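# Open the stapler cover past upright and leave it

## Task

Swing the stapler's top cover open until it is well beyond vertical, so staples could be put in from above, with the stapler left upright and open on the table by itself, not propped by the robot. Then release it and pull the grippers away.

## Robot and tools

Robot: two arms, left_arm and right_arm, each with six joints and a parallel gripper. Scene frame: origin on the table top midway between the arms, +x out over the table, +z up, left_arm on the +y side. The names left and right do not match image sides. Gripper fingers point along the gripper's +z axis and close along its y axis. The reported hand point sits between the finger pads, roughly 1 cm short of the tips. Printed hand positions can be off, more so at long reach.

Row layout (used by execute_actions and move): one flat list of 14 numbers covering both arms, each in [-1, 1]. First left_arm: shoulder, elbow, waist, wrist pitch, wrist yaw, wrist roll, opening; then the same seven for right_arm. Always send all 14, even if one arm stays still. The six joint numbers are scaled offsets, not poses: 1.0 equals 1.32 rad (shoulder), 1.276 (elbow), 1.264 (waist), 1.83 (wrist pitch), 1.686 (wrist yaw), 2.022 (wrist roll). The opening is absolute: +1 fully open (pad gap 0.094 m), -1 closed.

Joint ranges in rad: shoulder 0.000 to 3.142, elbow 0.000 to 3.019, waist -2.880 to 2.880, wrist pitch -1.693 to 1.571, wrist yaw -1.571 to 1.571, wrist roll -2.094 to 2.094. True ends may differ by 0.019 rad. An action that would push a joint more than 0.019 rad outward beyond its range is rejected for both arms; if the first action of a call fails this, or any action is malformed, nothing runs. A joint asked beyond its real end stops there, and the result may say "joint sent to its limit" (its absence proves nothing).

execute_actions(actions): a list of up to 15 actions; each action is a table of up to 15 rows, one row per 1/30 s step, and a short table repeats its last row to fill 15 steps. Offsets in every row count from the joint angles at the start of that action, not from the previous row; for the first action of a call, from the last reported angles. An empty list just returns state and images.

move(target, speed, blocking): target is one 14-number row; its offsets count from the Joint positions in the latest result that printed them. All joints travel proportionally so they finish together, so hands trace curves; the path lasts 0.5 to 10 s and is cut off at 10 s. speed (0.01 to 2 rad/s, default 0.5) caps the joint with the most to travel. Finger openings are sent immediately. Moves ignore obstacles and the other arm; faster moves hit harder, and aiming further past a contact presses harder. blocking=false returns after 0.5 s while motion continues; until a result shows the move ended, other moves and execute_actions are refused, so call wait or stop. The extra "move:" line gives the ending (done, off_target, moving, held, fault), limits=held or limits=none, and each arm's joint furthest from target.

wait(seconds): 0 to 10; the robot keeps its last command and a running move continues. stop(): brakes a running move; needs room, fingers keep moving. zoom_image(camera, region): region [x0, y0, x1, y1] in pixels, at most 504 by 504, from cam_high (896x504), cam_low (896x504), cam_left_wrist or cam_right_wrist (616x616). finished_scene(scene): pass the current scene number once the stapler is open and released; irreversible.

Motion limits: each joint's target is held within a lead of its measured angle (waist 0.264, shoulder 0.32, elbow 0.276, wrist pitch 0.33, wrist yaw 0.186, wrist roll 0.522 rad), and targets are scaled back if they would move the hand over 70 mm from where it is, so big changes take several actions. "Joint targets" shows current drive aims. Sending zeros can let an arm sag; to hold still, first send offsets back to the wanted angles, then zeros, correcting if it drifts. "joint command not followed" means a clearance check altered targets; HELD in step readings marks held-back steps.

Results: per-arm hand pose (position in m, quat wxyz), Joint positions and velocities in the joint order above plus pad gap in m, grip_measured on the command scale (each gripper off by up to about 1 mm), torques (offset, noisy, nonzero in free air), and images. To grip, command about 0.03 below grip_measured; less grips more gently. Pad force tops out near 50 to 62 N, lower on thin parts.

Avoid: knocking anything off the table, arms striking or pressing each other, slams and hard shoves, dropping parts. Loose items or held parts may get brief disturbances. Holding loads heats motors: a MOTOR HOT line appears from 85 °C, and at 100 °C that arm goes limp (OVER-TEMPERATURE FAULT). Release and move clear before finishing.

Each tool is called after "Request:" as a command line: name --argument value for each argument, lists and objects as JSON in quotes; but a table of rows of numbers goes row by row, as --pt "numbers of a row", without its own name.

## Session

Request:
execute_actions --actions '[]'

Scene clock: 0.00 s.
left_arm: end_effector_position=(+0.1359, +0.3175, +0.1084) grip_measured=+1.000 end_effector_quat_wxyz=(-0.005, +0.750, +0.661, +0.006) | right_arm: end_effector_position=(+0.6876, -0.4005, +0.2150) grip_measured=+1.000 end_effector_quat_wxyz=(+0.692, +0.247, +0.608, +0.301)
Joint names: [shoulder, elbow, waist, wrist pitch, wrist yaw, wrist roll]
Joint positions: left_arm=[ 0.785  0.541 -0.194 -1.328 -0.015  1.545  0.094] | right_arm=[ 1.89   1.036 -0.246  0.994 -0.107  0.812  0.094]
Joint velocities: left_arm=[-0.015 -0.022 -0.015  0.007  0.007 -0.051  0.   ] | right_arm=[-0.024 -0.007 -0.015  0.007 -0.037 -0.022  0.   ]
Joint torques (N m, as the arm reports them, + toward a larger angle): no reading
Joint targets: left_arm=[0.784 0.572 -0.194 -1.327 -0.015 1.545] | right_arm=[1.898 1.054 -0.246 0.997 -0.107 0.813]

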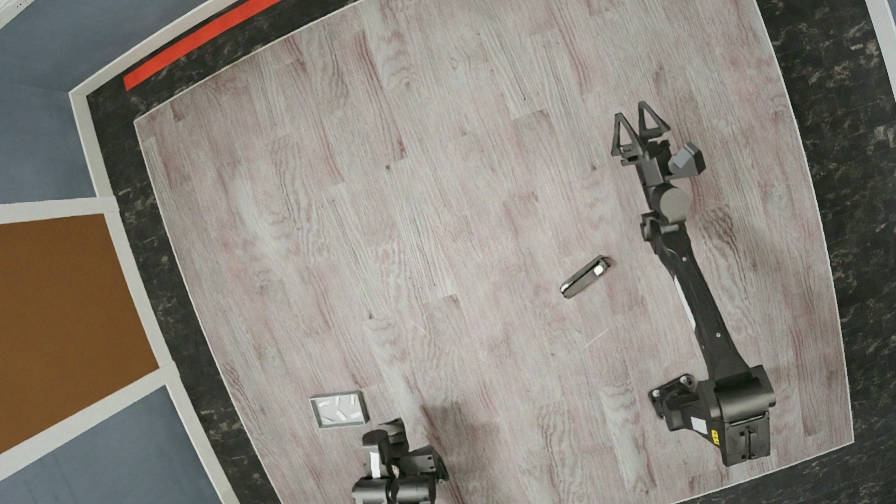

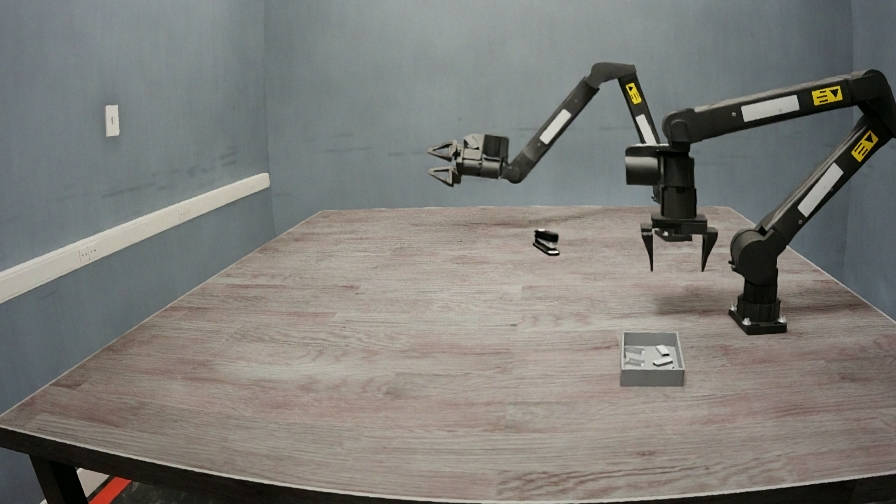

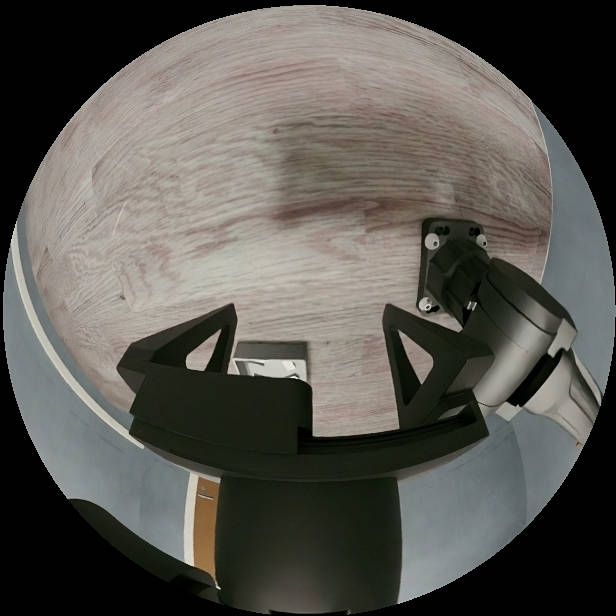

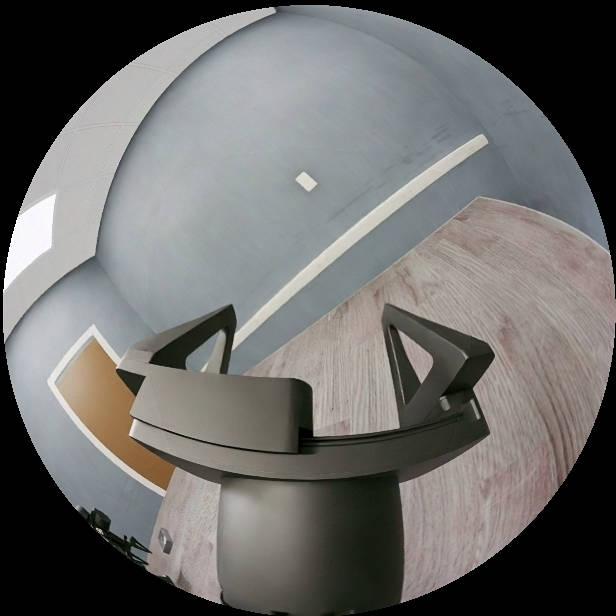

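Request:
zoom_image --camera "cam_high" --region '[520, 220, 660, 330]'

Request:
zoom_image --camera "cam_low" --region '[490, 200, 610, 280]'

Region (520, 220, 660, 330) of cam_high's 896x504 image, scaled by 3.600, with more detail than that image has; it fills the top 396 rows of this view, and the rest is white.

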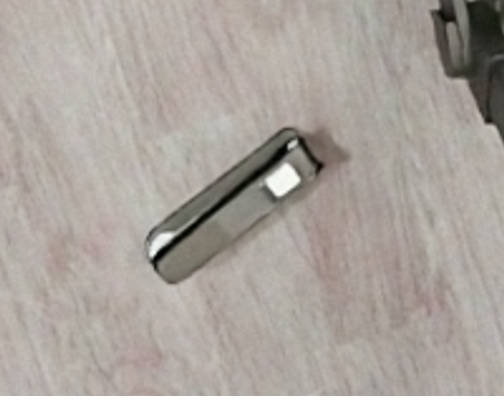

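Region (490, 200, 610, 280) of cam_low's 896x504 image, scaled by 4.200, with more detail than that image has.

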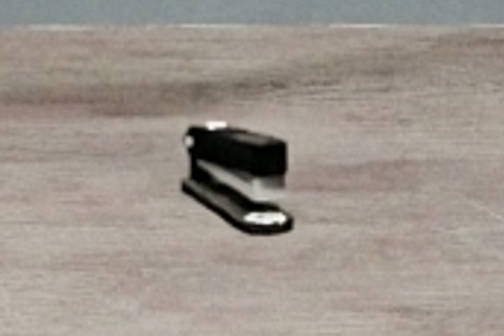

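Request:
move --target '[0, 0.02, 0.237, 0, 0, 0, 1, 0, 0.01, 0.237, 0, 0, 0, 1]' --speed 0.6

Scene clock: 44.53 s.
left_arm: end_effector_position=(+0.1355, +0.3678, +0.1084) grip_measured=+1.000 end_effector_quat_wxyz=(-0.005, +0.646, +0.764, +0.005) | right_arm: end_effector_position=(+0.6676, -0.1891, +0.2150) grip_measured=+1.000 end_effector_quat_wxyz=(+0.638, +0.152, +0.638, +0.403)
Joint names: [shoulder, elbow, waist, wrist pitch, wrist yaw, wrist roll]
Joint positions: left_arm=[ 0.785  0.541  0.099 -1.328 -0.015  1.545  0.094] | right_arm=[ 1.89   1.036  0.059  0.994 -0.108  0.812  0.094]
Joint velocities: left_arm=[ 0.005  0.002 -0.015 -0.007  0.022  0.081  0.   ] | right_arm=[-0.015 -0.007 -0.015  0.002 -0.051 -0.037  0.   ]
Joint torques (N m, as the arm reports them, + toward a larger angle): left_arm=[-1.15  9.43  1.15  0.27  0.09  0.07] | right_arm=[-20.57   9.2    0.52   1.71   0.    -0.04]
Joint targets: left_arm=[0.785 0.567 0.106 -1.328 -0.015 1.545] | right_arm=[1.890 1.049 0.054 0.994 -0.107 0.812]
move: off_target (left_arm); limits=none; left_arm: farthest joint: the elbow, 0.025 radians from its target (0.025 radians at the start); right_arm: farthest joint: the elbow, 0.012 radians from its target (0.012 radians at the start)
camera_calibration (this result's frames):
cam_left_wrist: T_world_to_cam=[[-0.986458, -0.164007, -0.00132521, 0.191076], [-0.131774, 0.787724, 0.60177, -0.328394], [-0.0976504, 0.593796, -0.798668, 0.00497435], [0, 0, 0, 1]] pos_world=[0.1457, 0.287068, 0.201844]
cam_right_wrist: T_world_to_cam=[[0.320986, -0.634855, -0.7028, -0.182672], [-0.663193, 0.379093, -0.64534, 0.656131], [0.676123, 0.673237, -0.299348, -0.138195], [0, 0, 0, 1]] pos_world=[0.587214, -0.271666, 0.253677]

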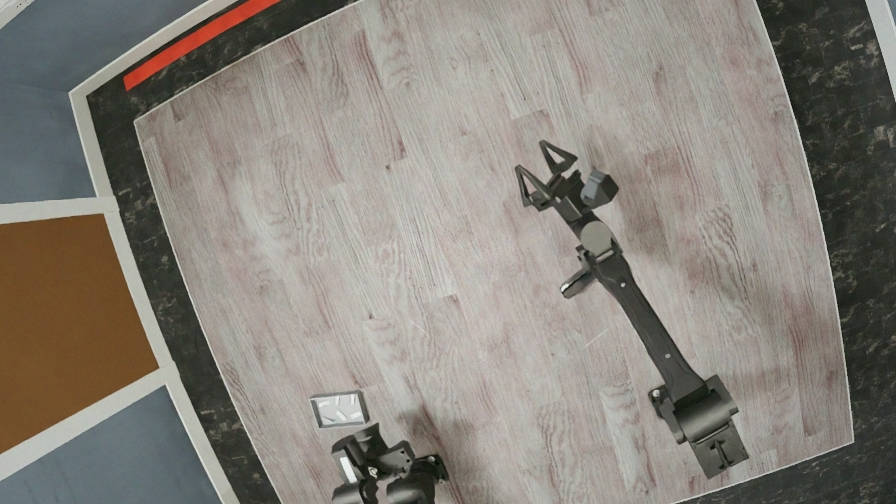

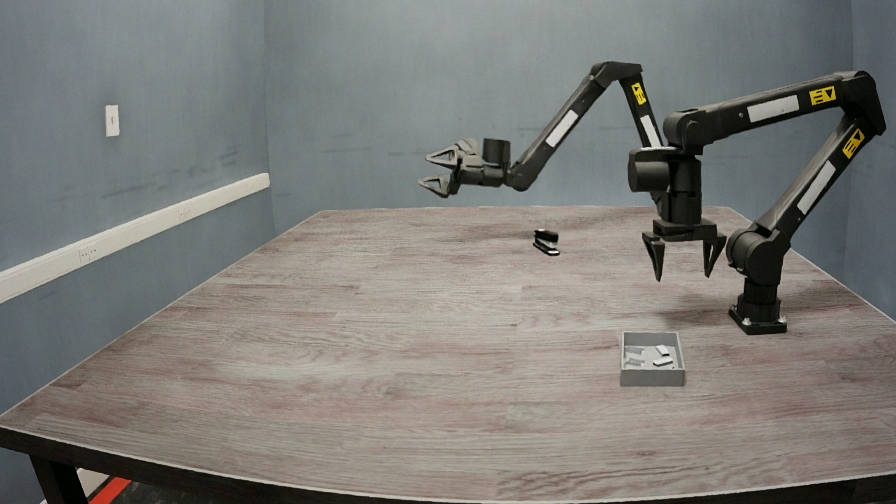

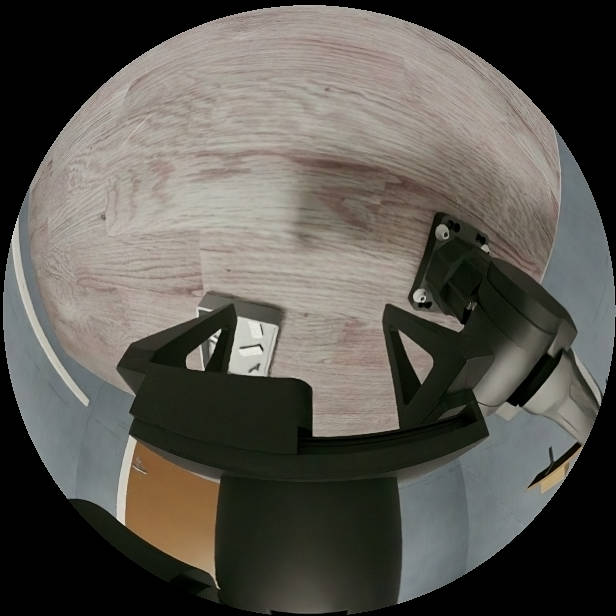

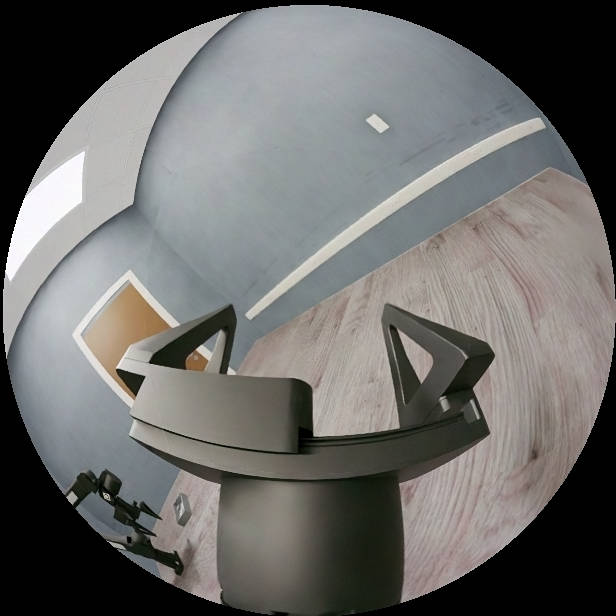

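Request:
move --target '[0, 0.02, 0, 0.328, 0, 0, 1, 0, 0.25, 0, 0, 0, 0, 1]' --speed 0.8

Scene clock: 56.47 s.
left_arm: end_effector_position=(+0.2686, +0.3868, +0.1483) grip_measured=+1.000 end_effector_quat_wxyz=(+0.184, +0.617, +0.733, +0.218) | right_arm: end_effector_position=(+0.7174, -0.1779, +0.3619) grip_measured=+1.000 end_effector_quat_wxyz=(+0.714, +0.115, +0.532, +0.440)
Joint names: [shoulder, elbow, waist, wrist pitch, wrist yaw, wrist roll]
Joint positions: left_arm=[ 0.785  0.541  0.099 -0.749 -0.015  1.545  0.094] | right_arm=[ 1.89   1.318  0.059  0.994 -0.108  0.812  0.094]
Joint velocities: left_arm=[-0.005 -0.007  0.005 -0.002  0.007 -0.007  0.   ] | right_arm=[-0.015 -0.007 -0.005 -0.017 -0.051 -0.081  0.   ]
Joint torques (N m, as the arm reports them, + toward a larger angle): left_arm=[-2.47 10.26  0.47  1.77  0.07  0.03] | right_arm=[-22.44  12.88   0.64   1.47  -0.02  -0.03]
Joint targets: left_arm=[0.785 0.567 0.099 -0.727 -0.015 1.545] | right_arm=[1.890 1.355 0.059 0.994 -0.108 0.812]
move: off_target (left_arm, right_arm); limits=none; left_arm: farthest joint: the elbow, 0.025 radians from its target (0.025 radians at the start); right_arm: farthest joint: the elbow, 0.037 radians from its target (0.319 radians at the start)
camera_calibration (this result's frames):
cam_left_wrist: T_world_to_cam=[[-0.824595, -0.140882, -0.547901, 0.354251], [-0.454525, 0.741613, 0.493373, -0.229244], [0.336823, 0.655867, -0.675565, -0.120413], [0, 0, 0, 1]] pos_world=[0.228474, 0.298893, 0.22585]
cam_right_wrist: T_world_to_cam=[[0.504574, -0.593591, -0.626941, -0.240106], [-0.466895, 0.423214, -0.776466, 0.694215], [0.726233, 0.6845, -0.0636019, -0.254681], [0, 0, 0, 1]] pos_world=[0.630235, -0.261996, 0.372304]

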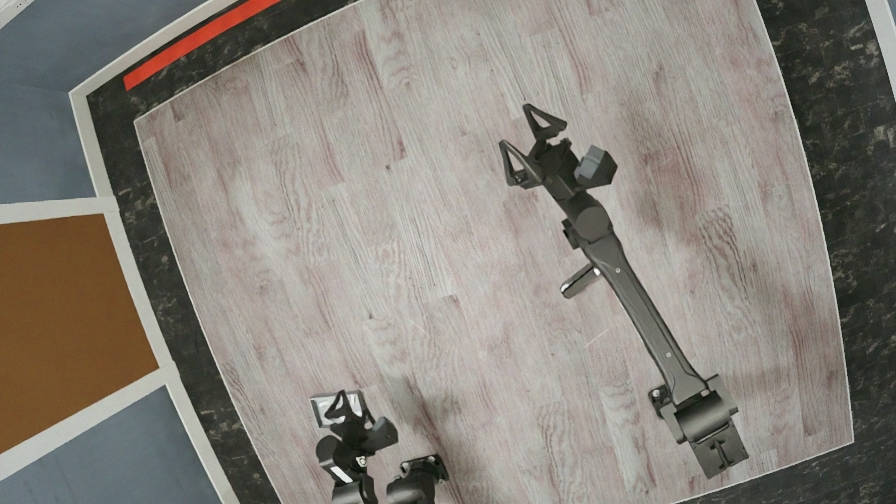

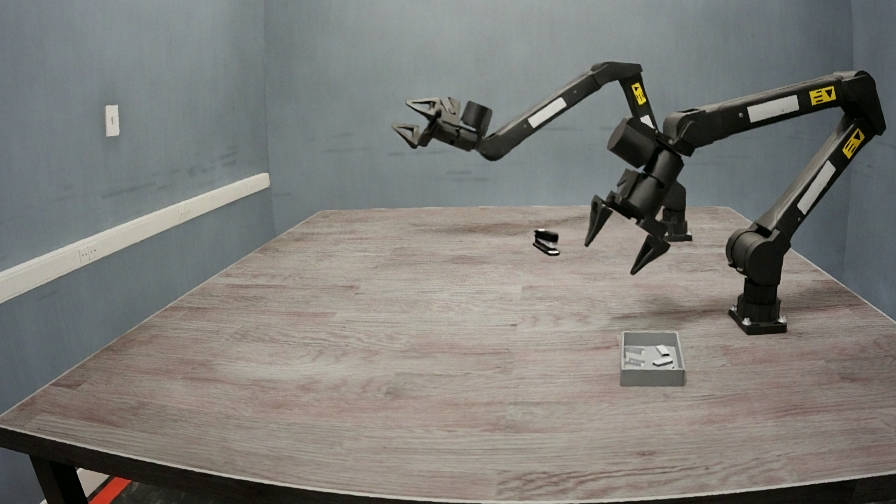

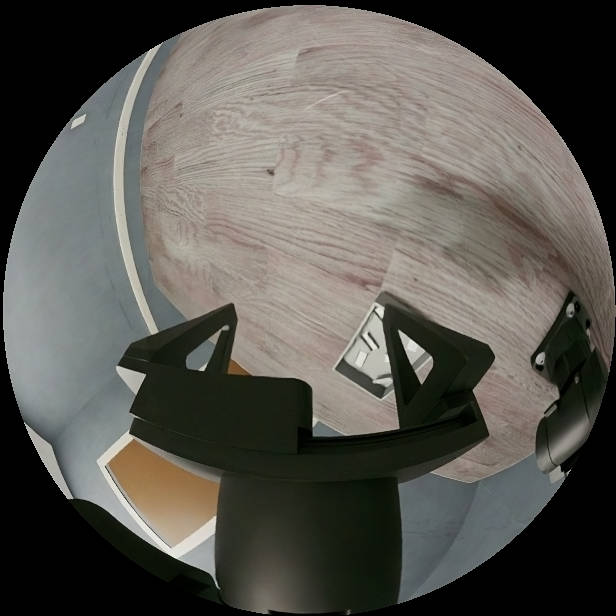

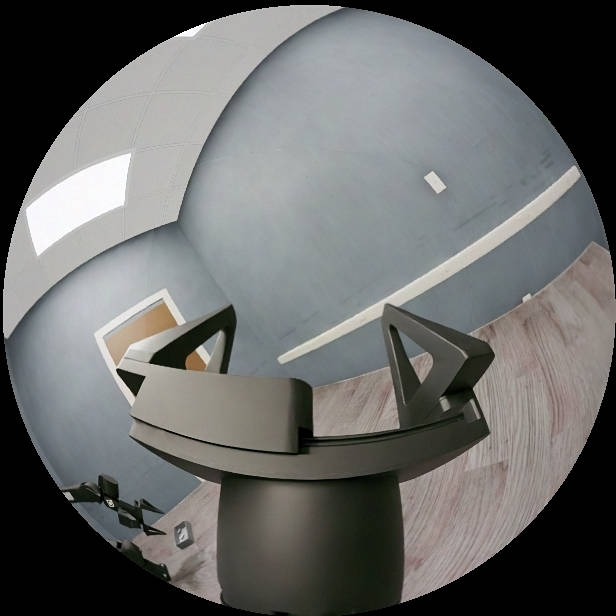

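Request:
move --target '[0.5215, 0.073, -0.8754, 0.609, 0.009, -0.764, 1, -0.349, -0.129, -0.254, -1.0, -0.2325, 0.375, 1]' --speed 1.0

Scene clock: 179.20 s.
left_arm: end_effector_position=(+0.2500, -0.0704, +0.0864) grip_measured=+1.000 end_effector_quat_wxyz=(+0.432, +0.410, +0.772, -0.223) | right_arm: end_effector_position=(+0.5022, -0.3270, +0.2079) grip_measured=+1.000 end_effector_quat_wxyz=(+0.005, +0.657, +0.680, +0.327)
Joint names: [shoulder, elbow, waist, wrist pitch, wrist yaw, wrist roll]
Joint positions: left_arm=[ 1.474  0.579 -1.007  0.34   0.     0.013  0.094] | right_arm=[ 1.439  1.16  -0.257 -0.828 -0.497  1.561  0.094]
Joint velocities: left_arm=[-0.005 -0.002 -0.005 -0.012  0.007  0.022  0.   ] | right_arm=[-0.005  0.012  0.005  0.002 -0.051  0.007  0.   ]
Joint torques (N m, as the arm reports them, + toward a larger angle): left_arm=[-10.15  10.12   0.59   2.41   0.01  -0.03] | right_arm=[-15.54   9.68   0.2    0.69  -0.43   0.1 ]
Joint targets: left_arm=[1.473 0.634 -1.008 0.366 0.000 0.001] | right_arm=[1.429 1.153 -0.262 -0.836 -0.500 1.571]
move: off_target (left_arm); limits=none; left_arm: farthest joint: the elbow, 0.055 radians from its target (0.093 radians at the start); right_arm: farthest joint: the shoulder, 0.010 radians from its target (0.461 radians at the start)
camera_calibration (this result's frames):
cam_left_wrist: T_world_to_cam=[[-0.825811, -0.563792, -0.0132609, 0.164858], [-0.518475, 0.768264, -0.375439, 0.224834], [0.221857, -0.303166, -0.926752, 0.126864], [0, 0, 0, 1]] pos_world=[0.224567, -0.041325, 0.204169]
cam_right_wrist: T_world_to_cam=[[-0.888565, 0.068766, -0.453567, 0.563618], [-0.373181, 0.466681, 0.801839, 0.1763], [0.26681, 0.881749, -0.389014, 0.356742], [0, 0, 0, 1]] pos_world=[0.47142, -0.43559, 0.253052]

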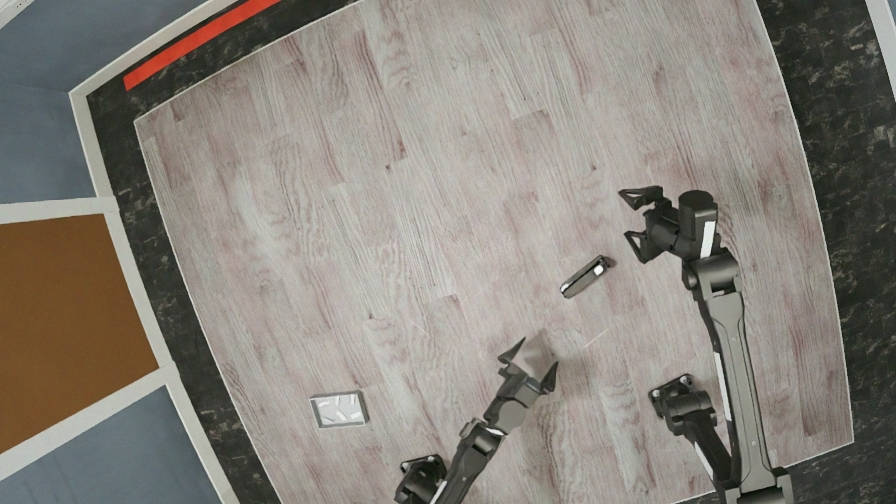

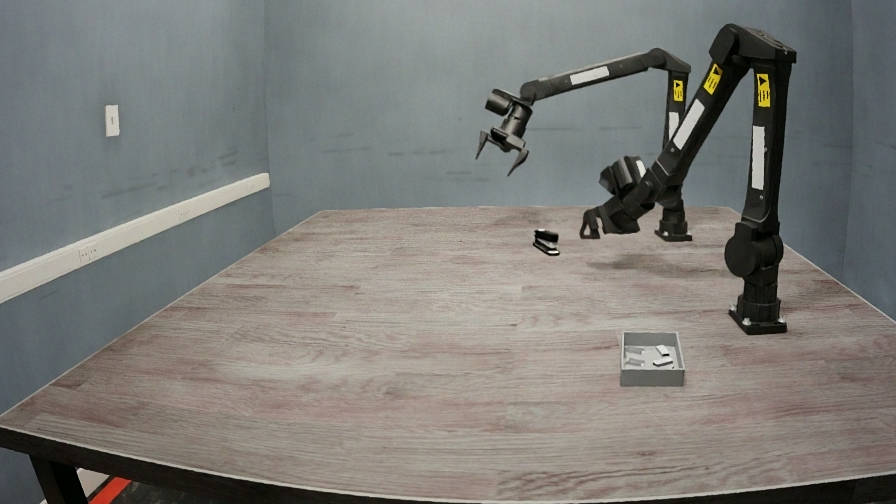

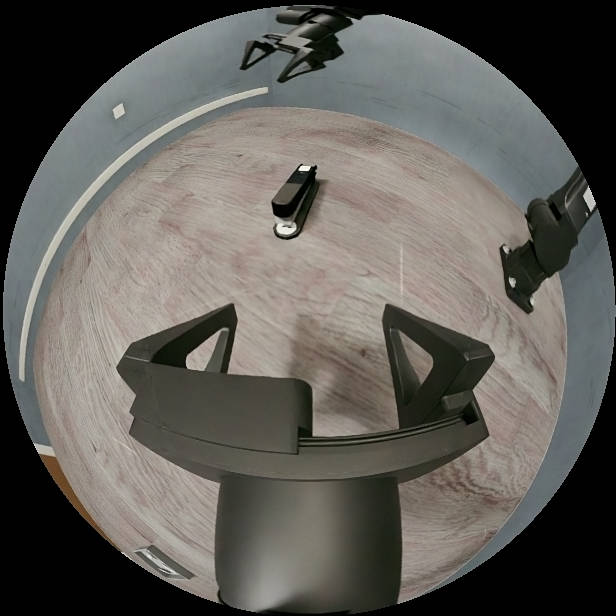

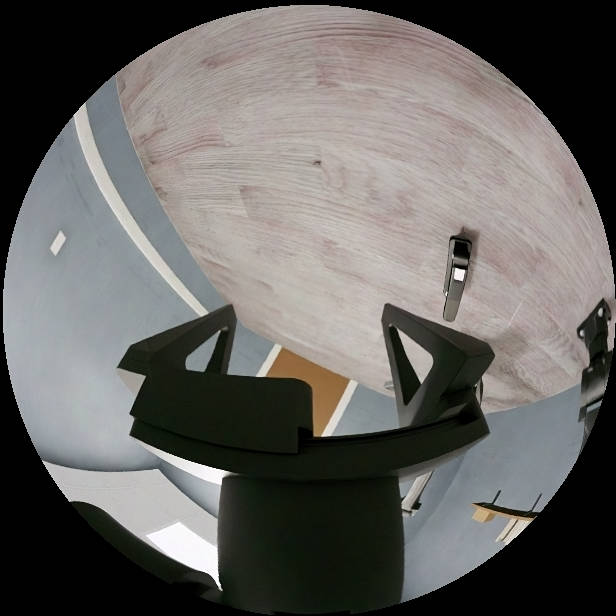

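Request:
zoom_image --camera "cam_left_wrist" --region '[230, 140, 370, 260]'

Request:
zoom_image --camera "cam_right_wrist" --region '[390, 210, 530, 340]'

Region (230, 140, 370, 260) of cam_left_wrist's 616x616 image, scaled by 3.600, with more detail than that image has; it fills the top 432 rows of this view, and the rest is white.

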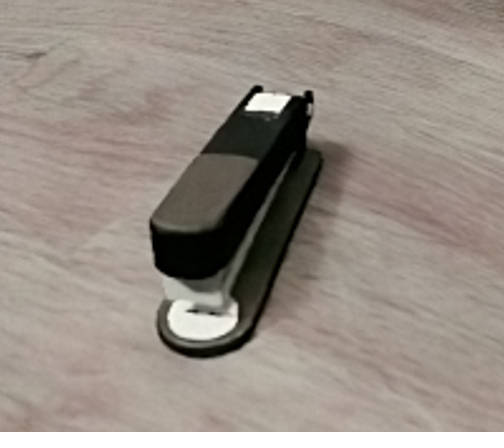

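Region (390, 210, 530, 340) of cam_right_wrist's 616x616 image, scaled by 3.600, with more detail than that image has; it fills the top 468 rows of this view, and the rest is white.

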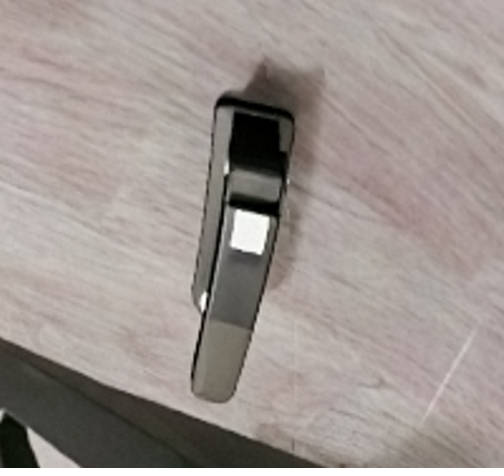

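Request:
move --target '[0.2961, 0.2346, 0.1245, 0.1405, 0.2, 0.0747, 1, -0.0106, -0.017, 0.36, -0.252, 0.2948, -0.0074, 1]' --speed 0.6

Scene clock: 247.30 s.
left_arm: end_effector_position=(+0.3386, -0.1364, +0.0371) grip_measured=+1.000 end_effector_quat_wxyz=(+0.443, +0.467, +0.703, -0.302) | right_arm: end_effector_position=(+0.3663, -0.2155, +0.1578) grip_measured=+1.000 end_effector_quat_wxyz=(-0.003, +0.560, +0.828, -0.002)
Joint names: [shoulder, elbow, waist, wrist pitch, wrist yaw, wrist roll]
Joint positions: left_arm=[ 1.87   0.833 -0.856  0.571  0.335  0.152  0.094] | right_arm=[ 1.439  1.144  0.204 -1.282 -0.003  1.555  0.094]
Joint velocities: left_arm=[-0.005  0.002 -0.015 -0.017  0.066 -0.051  0.   ] | right_arm=[-0.005  0.002  0.005  0.012 -0.022 -0.007  0.   ]
Joint torques (N m, as the arm reports them, + toward a larger angle): left_arm=[-16.09   8.44   1.62   2.4    0.23   0.16] | right_arm=[-14.79   8.84   0.18  -0.08   0.21  -0.06]
Joint targets: left_arm=[1.864 0.878 -0.850 0.597 0.338 0.164] | right_arm=[1.425 1.138 0.198 -1.290 0.000 1.546]
move: off_target (left_arm); limits=none; left_arm: farthest joint: the elbow, 0.045 radians from its target (0.300 radians at the start); right_arm: farthest joint: the shoulder, 0.014 radians from its target (0.014 radians at the start)
camera_calibration (this result's frames):
cam_left_wrist: T_world_to_cam=[[-0.924622, -0.380793, 0.00838192, 0.257796], [-0.337614, 0.809193, -0.480858, 0.25129], [0.176325, -0.447441, -0.876759, 0.0353304], [0, 0, 0, 1]] pos_world=[0.316973, -0.0893671, 0.14965]
cam_right_wrist: T_world_to_cam=[[-0.924884, -0.380186, 0.0068952, 0.256284], [-0.302691, 0.747095, 0.591799, 0.18146], [-0.230145, 0.545259, -0.806056, 0.45055], [0, 0, 0, 1]] pos_world=[0.395651, -0.283799, 0.254013]

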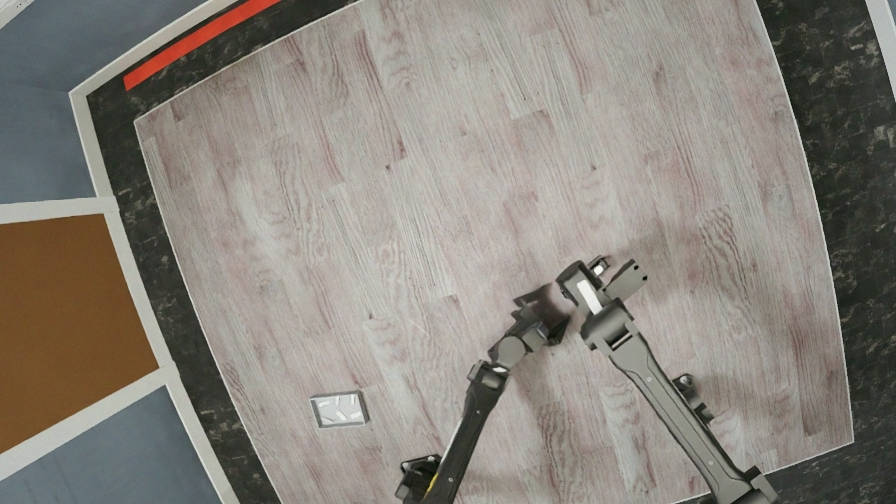

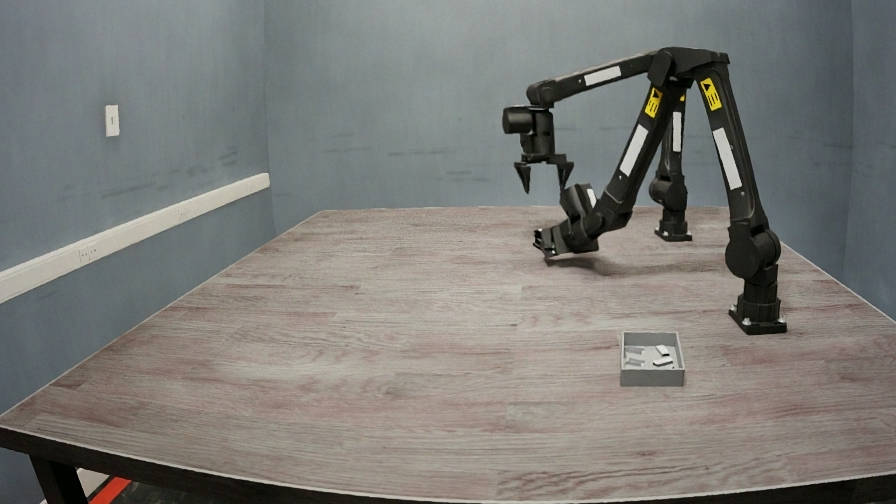

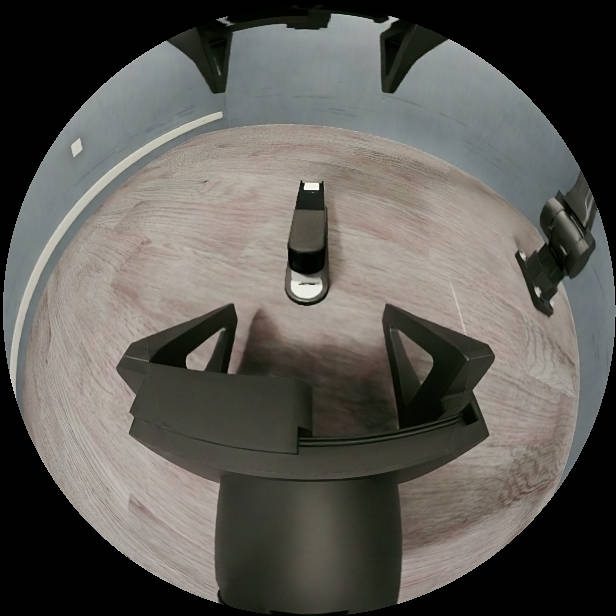

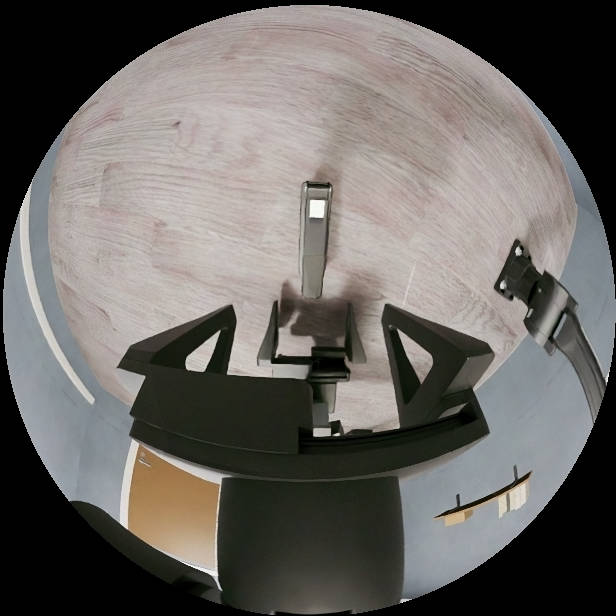

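Request:
zoom_image --camera "cam_right_wrist" --region '[240, 160, 390, 330]'

Request:
zoom_image --camera "cam_left_wrist" --region '[220, 160, 400, 340]'

Region (240, 160, 390, 330) of cam_right_wrist's 616x616 image, scaled by 2.965, with more detail than that image has; it fills the left 445 columns of this view, and the rest is white.

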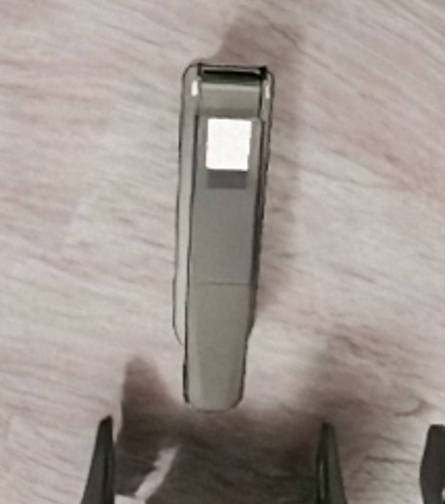

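Region (220, 160, 400, 340) of cam_left_wrist's 616x616 image, scaled by 2.800, with more detail than that image has.

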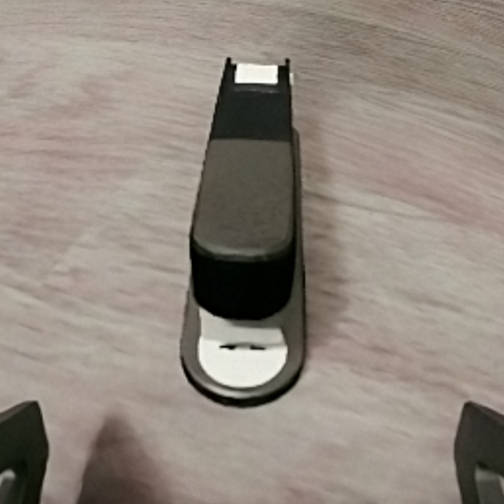

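Request:
move --target '[0.0918, 0.1524, -0.0358, -0.0027, -0.0209, -0.003, 1, 0.0281, -0.098, 0.032, 0.0958, 0.002, 0.04, 1]' --speed 0.15

Scene clock: 265.90 s.
left_arm: end_effector_position=(+0.3613, -0.1848, +0.0253) grip_measured=+1.000 end_effector_quat_wxyz=(+0.456, +0.470, +0.693, -0.300) | right_arm: end_effector_position=(+0.3577, -0.2054, +0.1114) grip_measured=+1.000 end_effector_quat_wxyz=(+0.007, +0.577, +0.817, +0.014)
Joint names: [shoulder, elbow, waist, wrist pitch, wrist yaw, wrist roll]
Joint positions: left_arm=[ 1.987  0.979 -0.89   0.571  0.302  0.152  0.094] | right_arm=[ 1.45   1.025  0.235 -1.116 -0.003  1.626  0.094]
Joint velocities: left_arm=[-0.005  0.002 -0.005  0.007 -0.007  0.022  0.   ] | right_arm=[-0.005 -0.002  0.005 -0.002 -0.007 -0.066  0.   ]
Joint torques (N m, as the arm reports them, + toward a larger angle): left_arm=[-16.91   8.95  -0.33   1.33   0.02   0.  ] | right_arm=[-11.35   8.5    1.39   0.62   0.21   0.13]
Joint targets: left_arm=[1.991 1.027 -0.901 0.566 0.300 0.146] | right_arm=[1.477 1.019 0.244 -1.106 0.000 1.636]
move: off_target (left_arm, right_arm); limits=none; left_arm: farthest joint: the elbow, 0.048 radians from its target (0.195 radians at the start); right_arm: farthest joint: the shoulder, 0.026 radians from its target (0.037 radians at the start)
camera_calibration (this result's frames):
cam_left_wrist: T_world_to_cam=[[-0.925988, -0.377227, -0.0157103, 0.262187], [-0.319411, 0.804895, -0.500121, 0.285489], [0.201304, -0.458088, -0.865813, -0.0119275], [0, 0, 0, 1]] pos_world=[0.336372, -0.136348, 0.136571]
cam_right_wrist: T_world_to_cam=[[-0.938988, -0.342684, -0.0294846, 0.269313], [-0.29251, 0.750521, 0.592585, 0.195796], [-0.180941, 0.565054, -0.804968, 0.39198], [0, 0, 0, 1]] pos_world=[0.381079, -0.27615, 0.207446]

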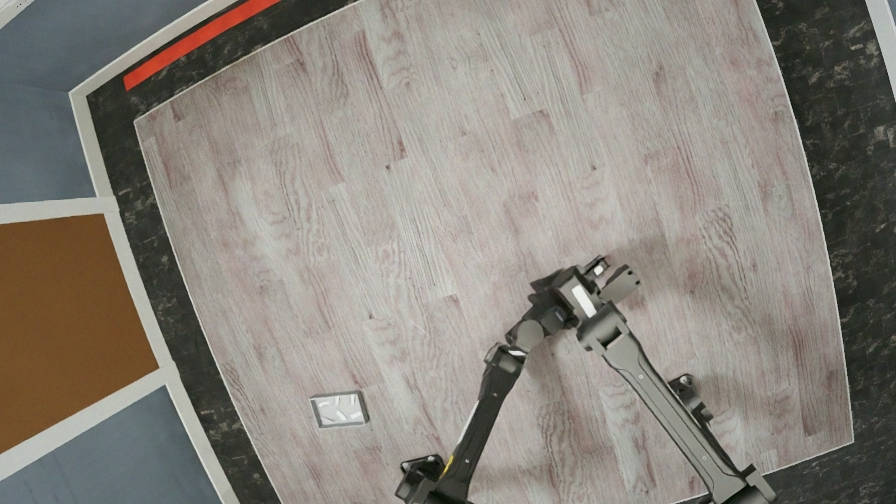

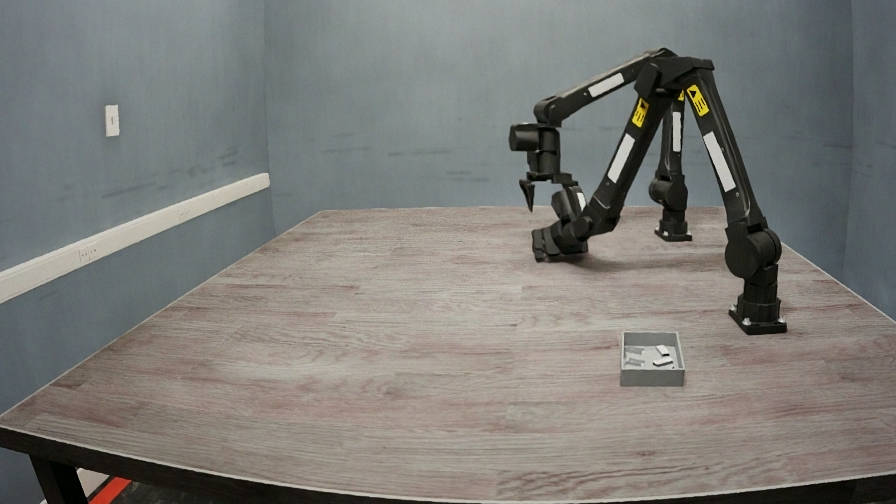

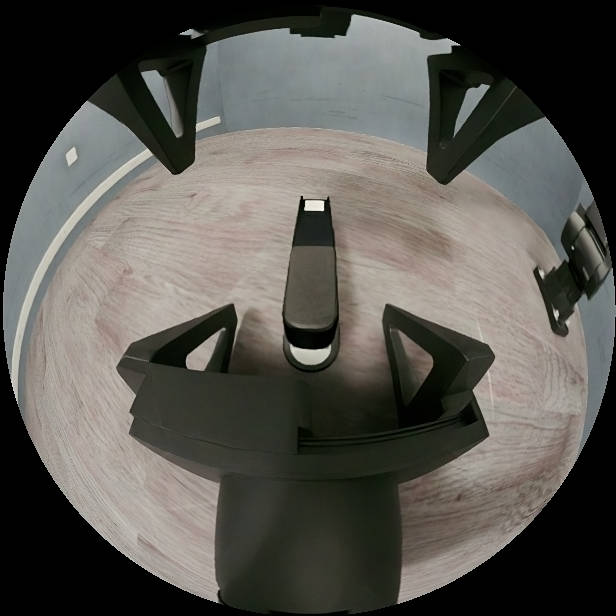

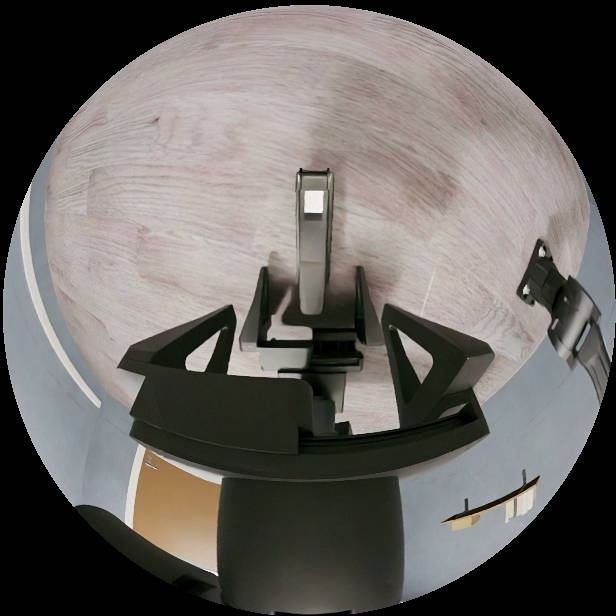

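Request:
move --target '[0.0121, 0.0376, -0.0134, -0.0126, -0.001, -0.003, 1, 0.0689, -0.0463, 0.0147, 0.0532, 0.0036, 0.005, 1]' --speed 0.12

Scene clock: 281.33 s.
left_arm: end_effector_position=(+0.3582, -0.1847, +0.0177) grip_measured=+1.000 end_effector_quat_wxyz=(+0.448, +0.473, +0.697, -0.299) | right_arm: end_effector_position=(+0.3531, -0.2038, +0.0685) grip_measured=+1.000 end_effector_quat_wxyz=(-0.000, +0.573, +0.819, -0.000)
Joint names: [shoulder, elbow, waist, wrist pitch, wrist yaw, wrist roll]
Joint positions: left_arm=[ 1.997  0.979 -0.893  0.563  0.302  0.152  0.094] | right_arm=[ 1.517  0.972  0.245 -1.027 -0.     1.628  0.094]
Joint velocities: left_arm=[-0.015 -0.002 -0.005  0.017  0.022  0.007  0.   ] | right_arm=[-0.005  0.002 -0.015 -0.007  0.022  0.007  0.   ]
Joint torques (N m, as the arm reports them, + toward a larger angle): left_arm=[-16.71   8.64  -0.32   1.12   0.04   0.01] | right_arm=[-11.75   8.06   1.3    0.53   0.21   0.12]
Joint targets: left_arm=[2.004 1.027 -0.906 0.548 0.300 0.146] | right_arm=[1.541 0.966 0.254 -1.018 0.003 1.637]
move: off_target (left_arm, right_arm); limits=none; left_arm: farthest joint: the elbow, 0.048 radians from its target (0.048 radians at the start); right_arm: farthest joint: the shoulder, 0.024 radians from its target (0.090 radians at the start)
camera_calibration (this result's frames):
cam_left_wrist: T_world_to_cam=[[-0.927369, -0.374026, -0.00955909, 0.260249], [-0.322639, 0.812372, -0.485753, 0.282966], [0.18945, -0.447388, -0.874044, -0.0115132], [0, 0, 0, 1]] pos_world=[0.334824, -0.137684, 0.129876]
cam_right_wrist: T_world_to_cam=[[-0.936478, -0.350722, 0.00163066, 0.259651], [-0.282404, 0.756799, 0.589494, 0.216529], [-0.207983, 0.551588, -0.807771, 0.362695], [0, 0, 0, 1]] pos_world=[0.37974, -0.272861, 0.164909]

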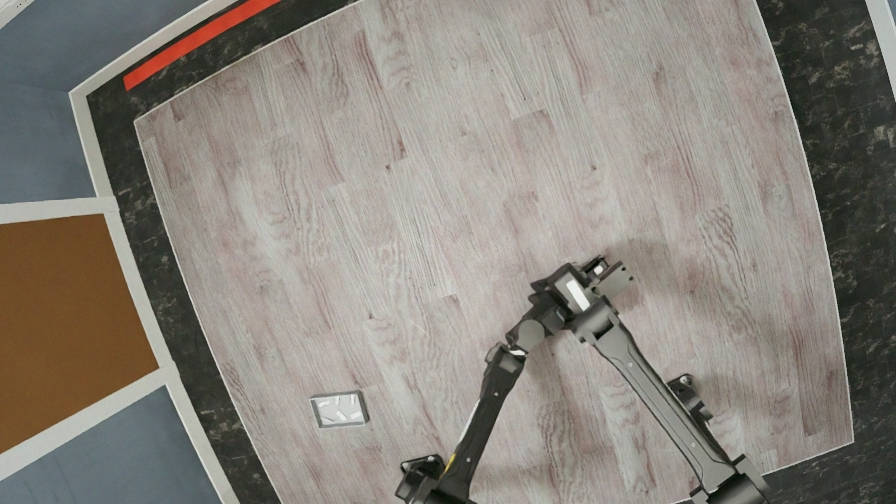

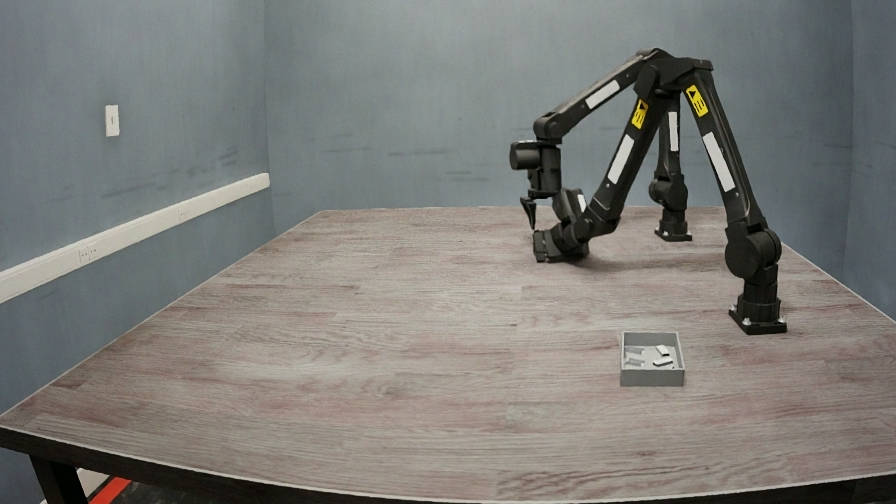

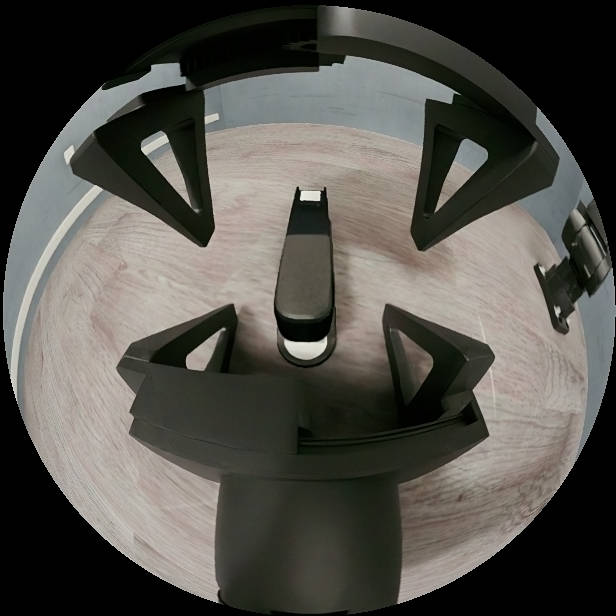

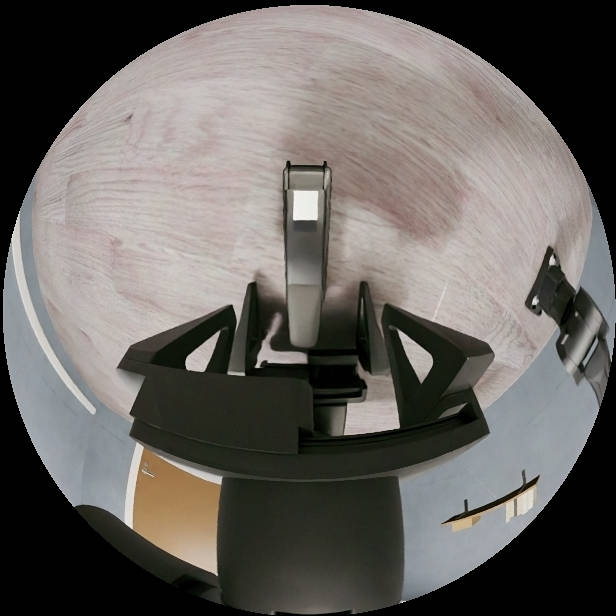

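Request:
zoom_image --camera "cam_right_wrist" --region '[220, 250, 400, 400]'

Request:
zoom_image --camera "cam_low" --region '[490, 180, 630, 280]'

Region (220, 250, 400, 400) of cam_right_wrist's 616x616 image, scaled by 2.800, with more detail than that image has.

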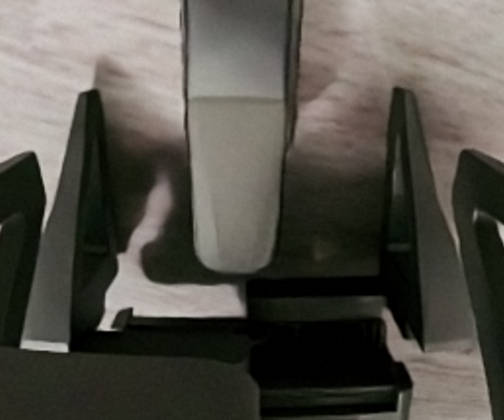

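Region (490, 180, 630, 280) of cam_low's 896x504 image, scaled by 3.600, with more detail than that image has; it fills the top 360 rows of this view, and the rest is white.

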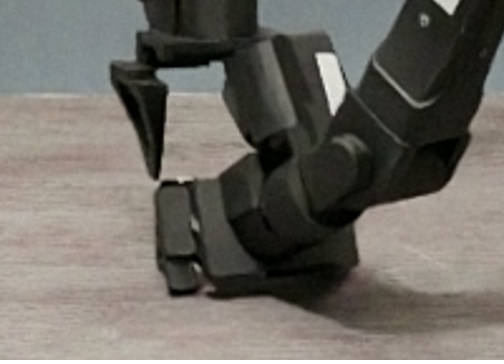

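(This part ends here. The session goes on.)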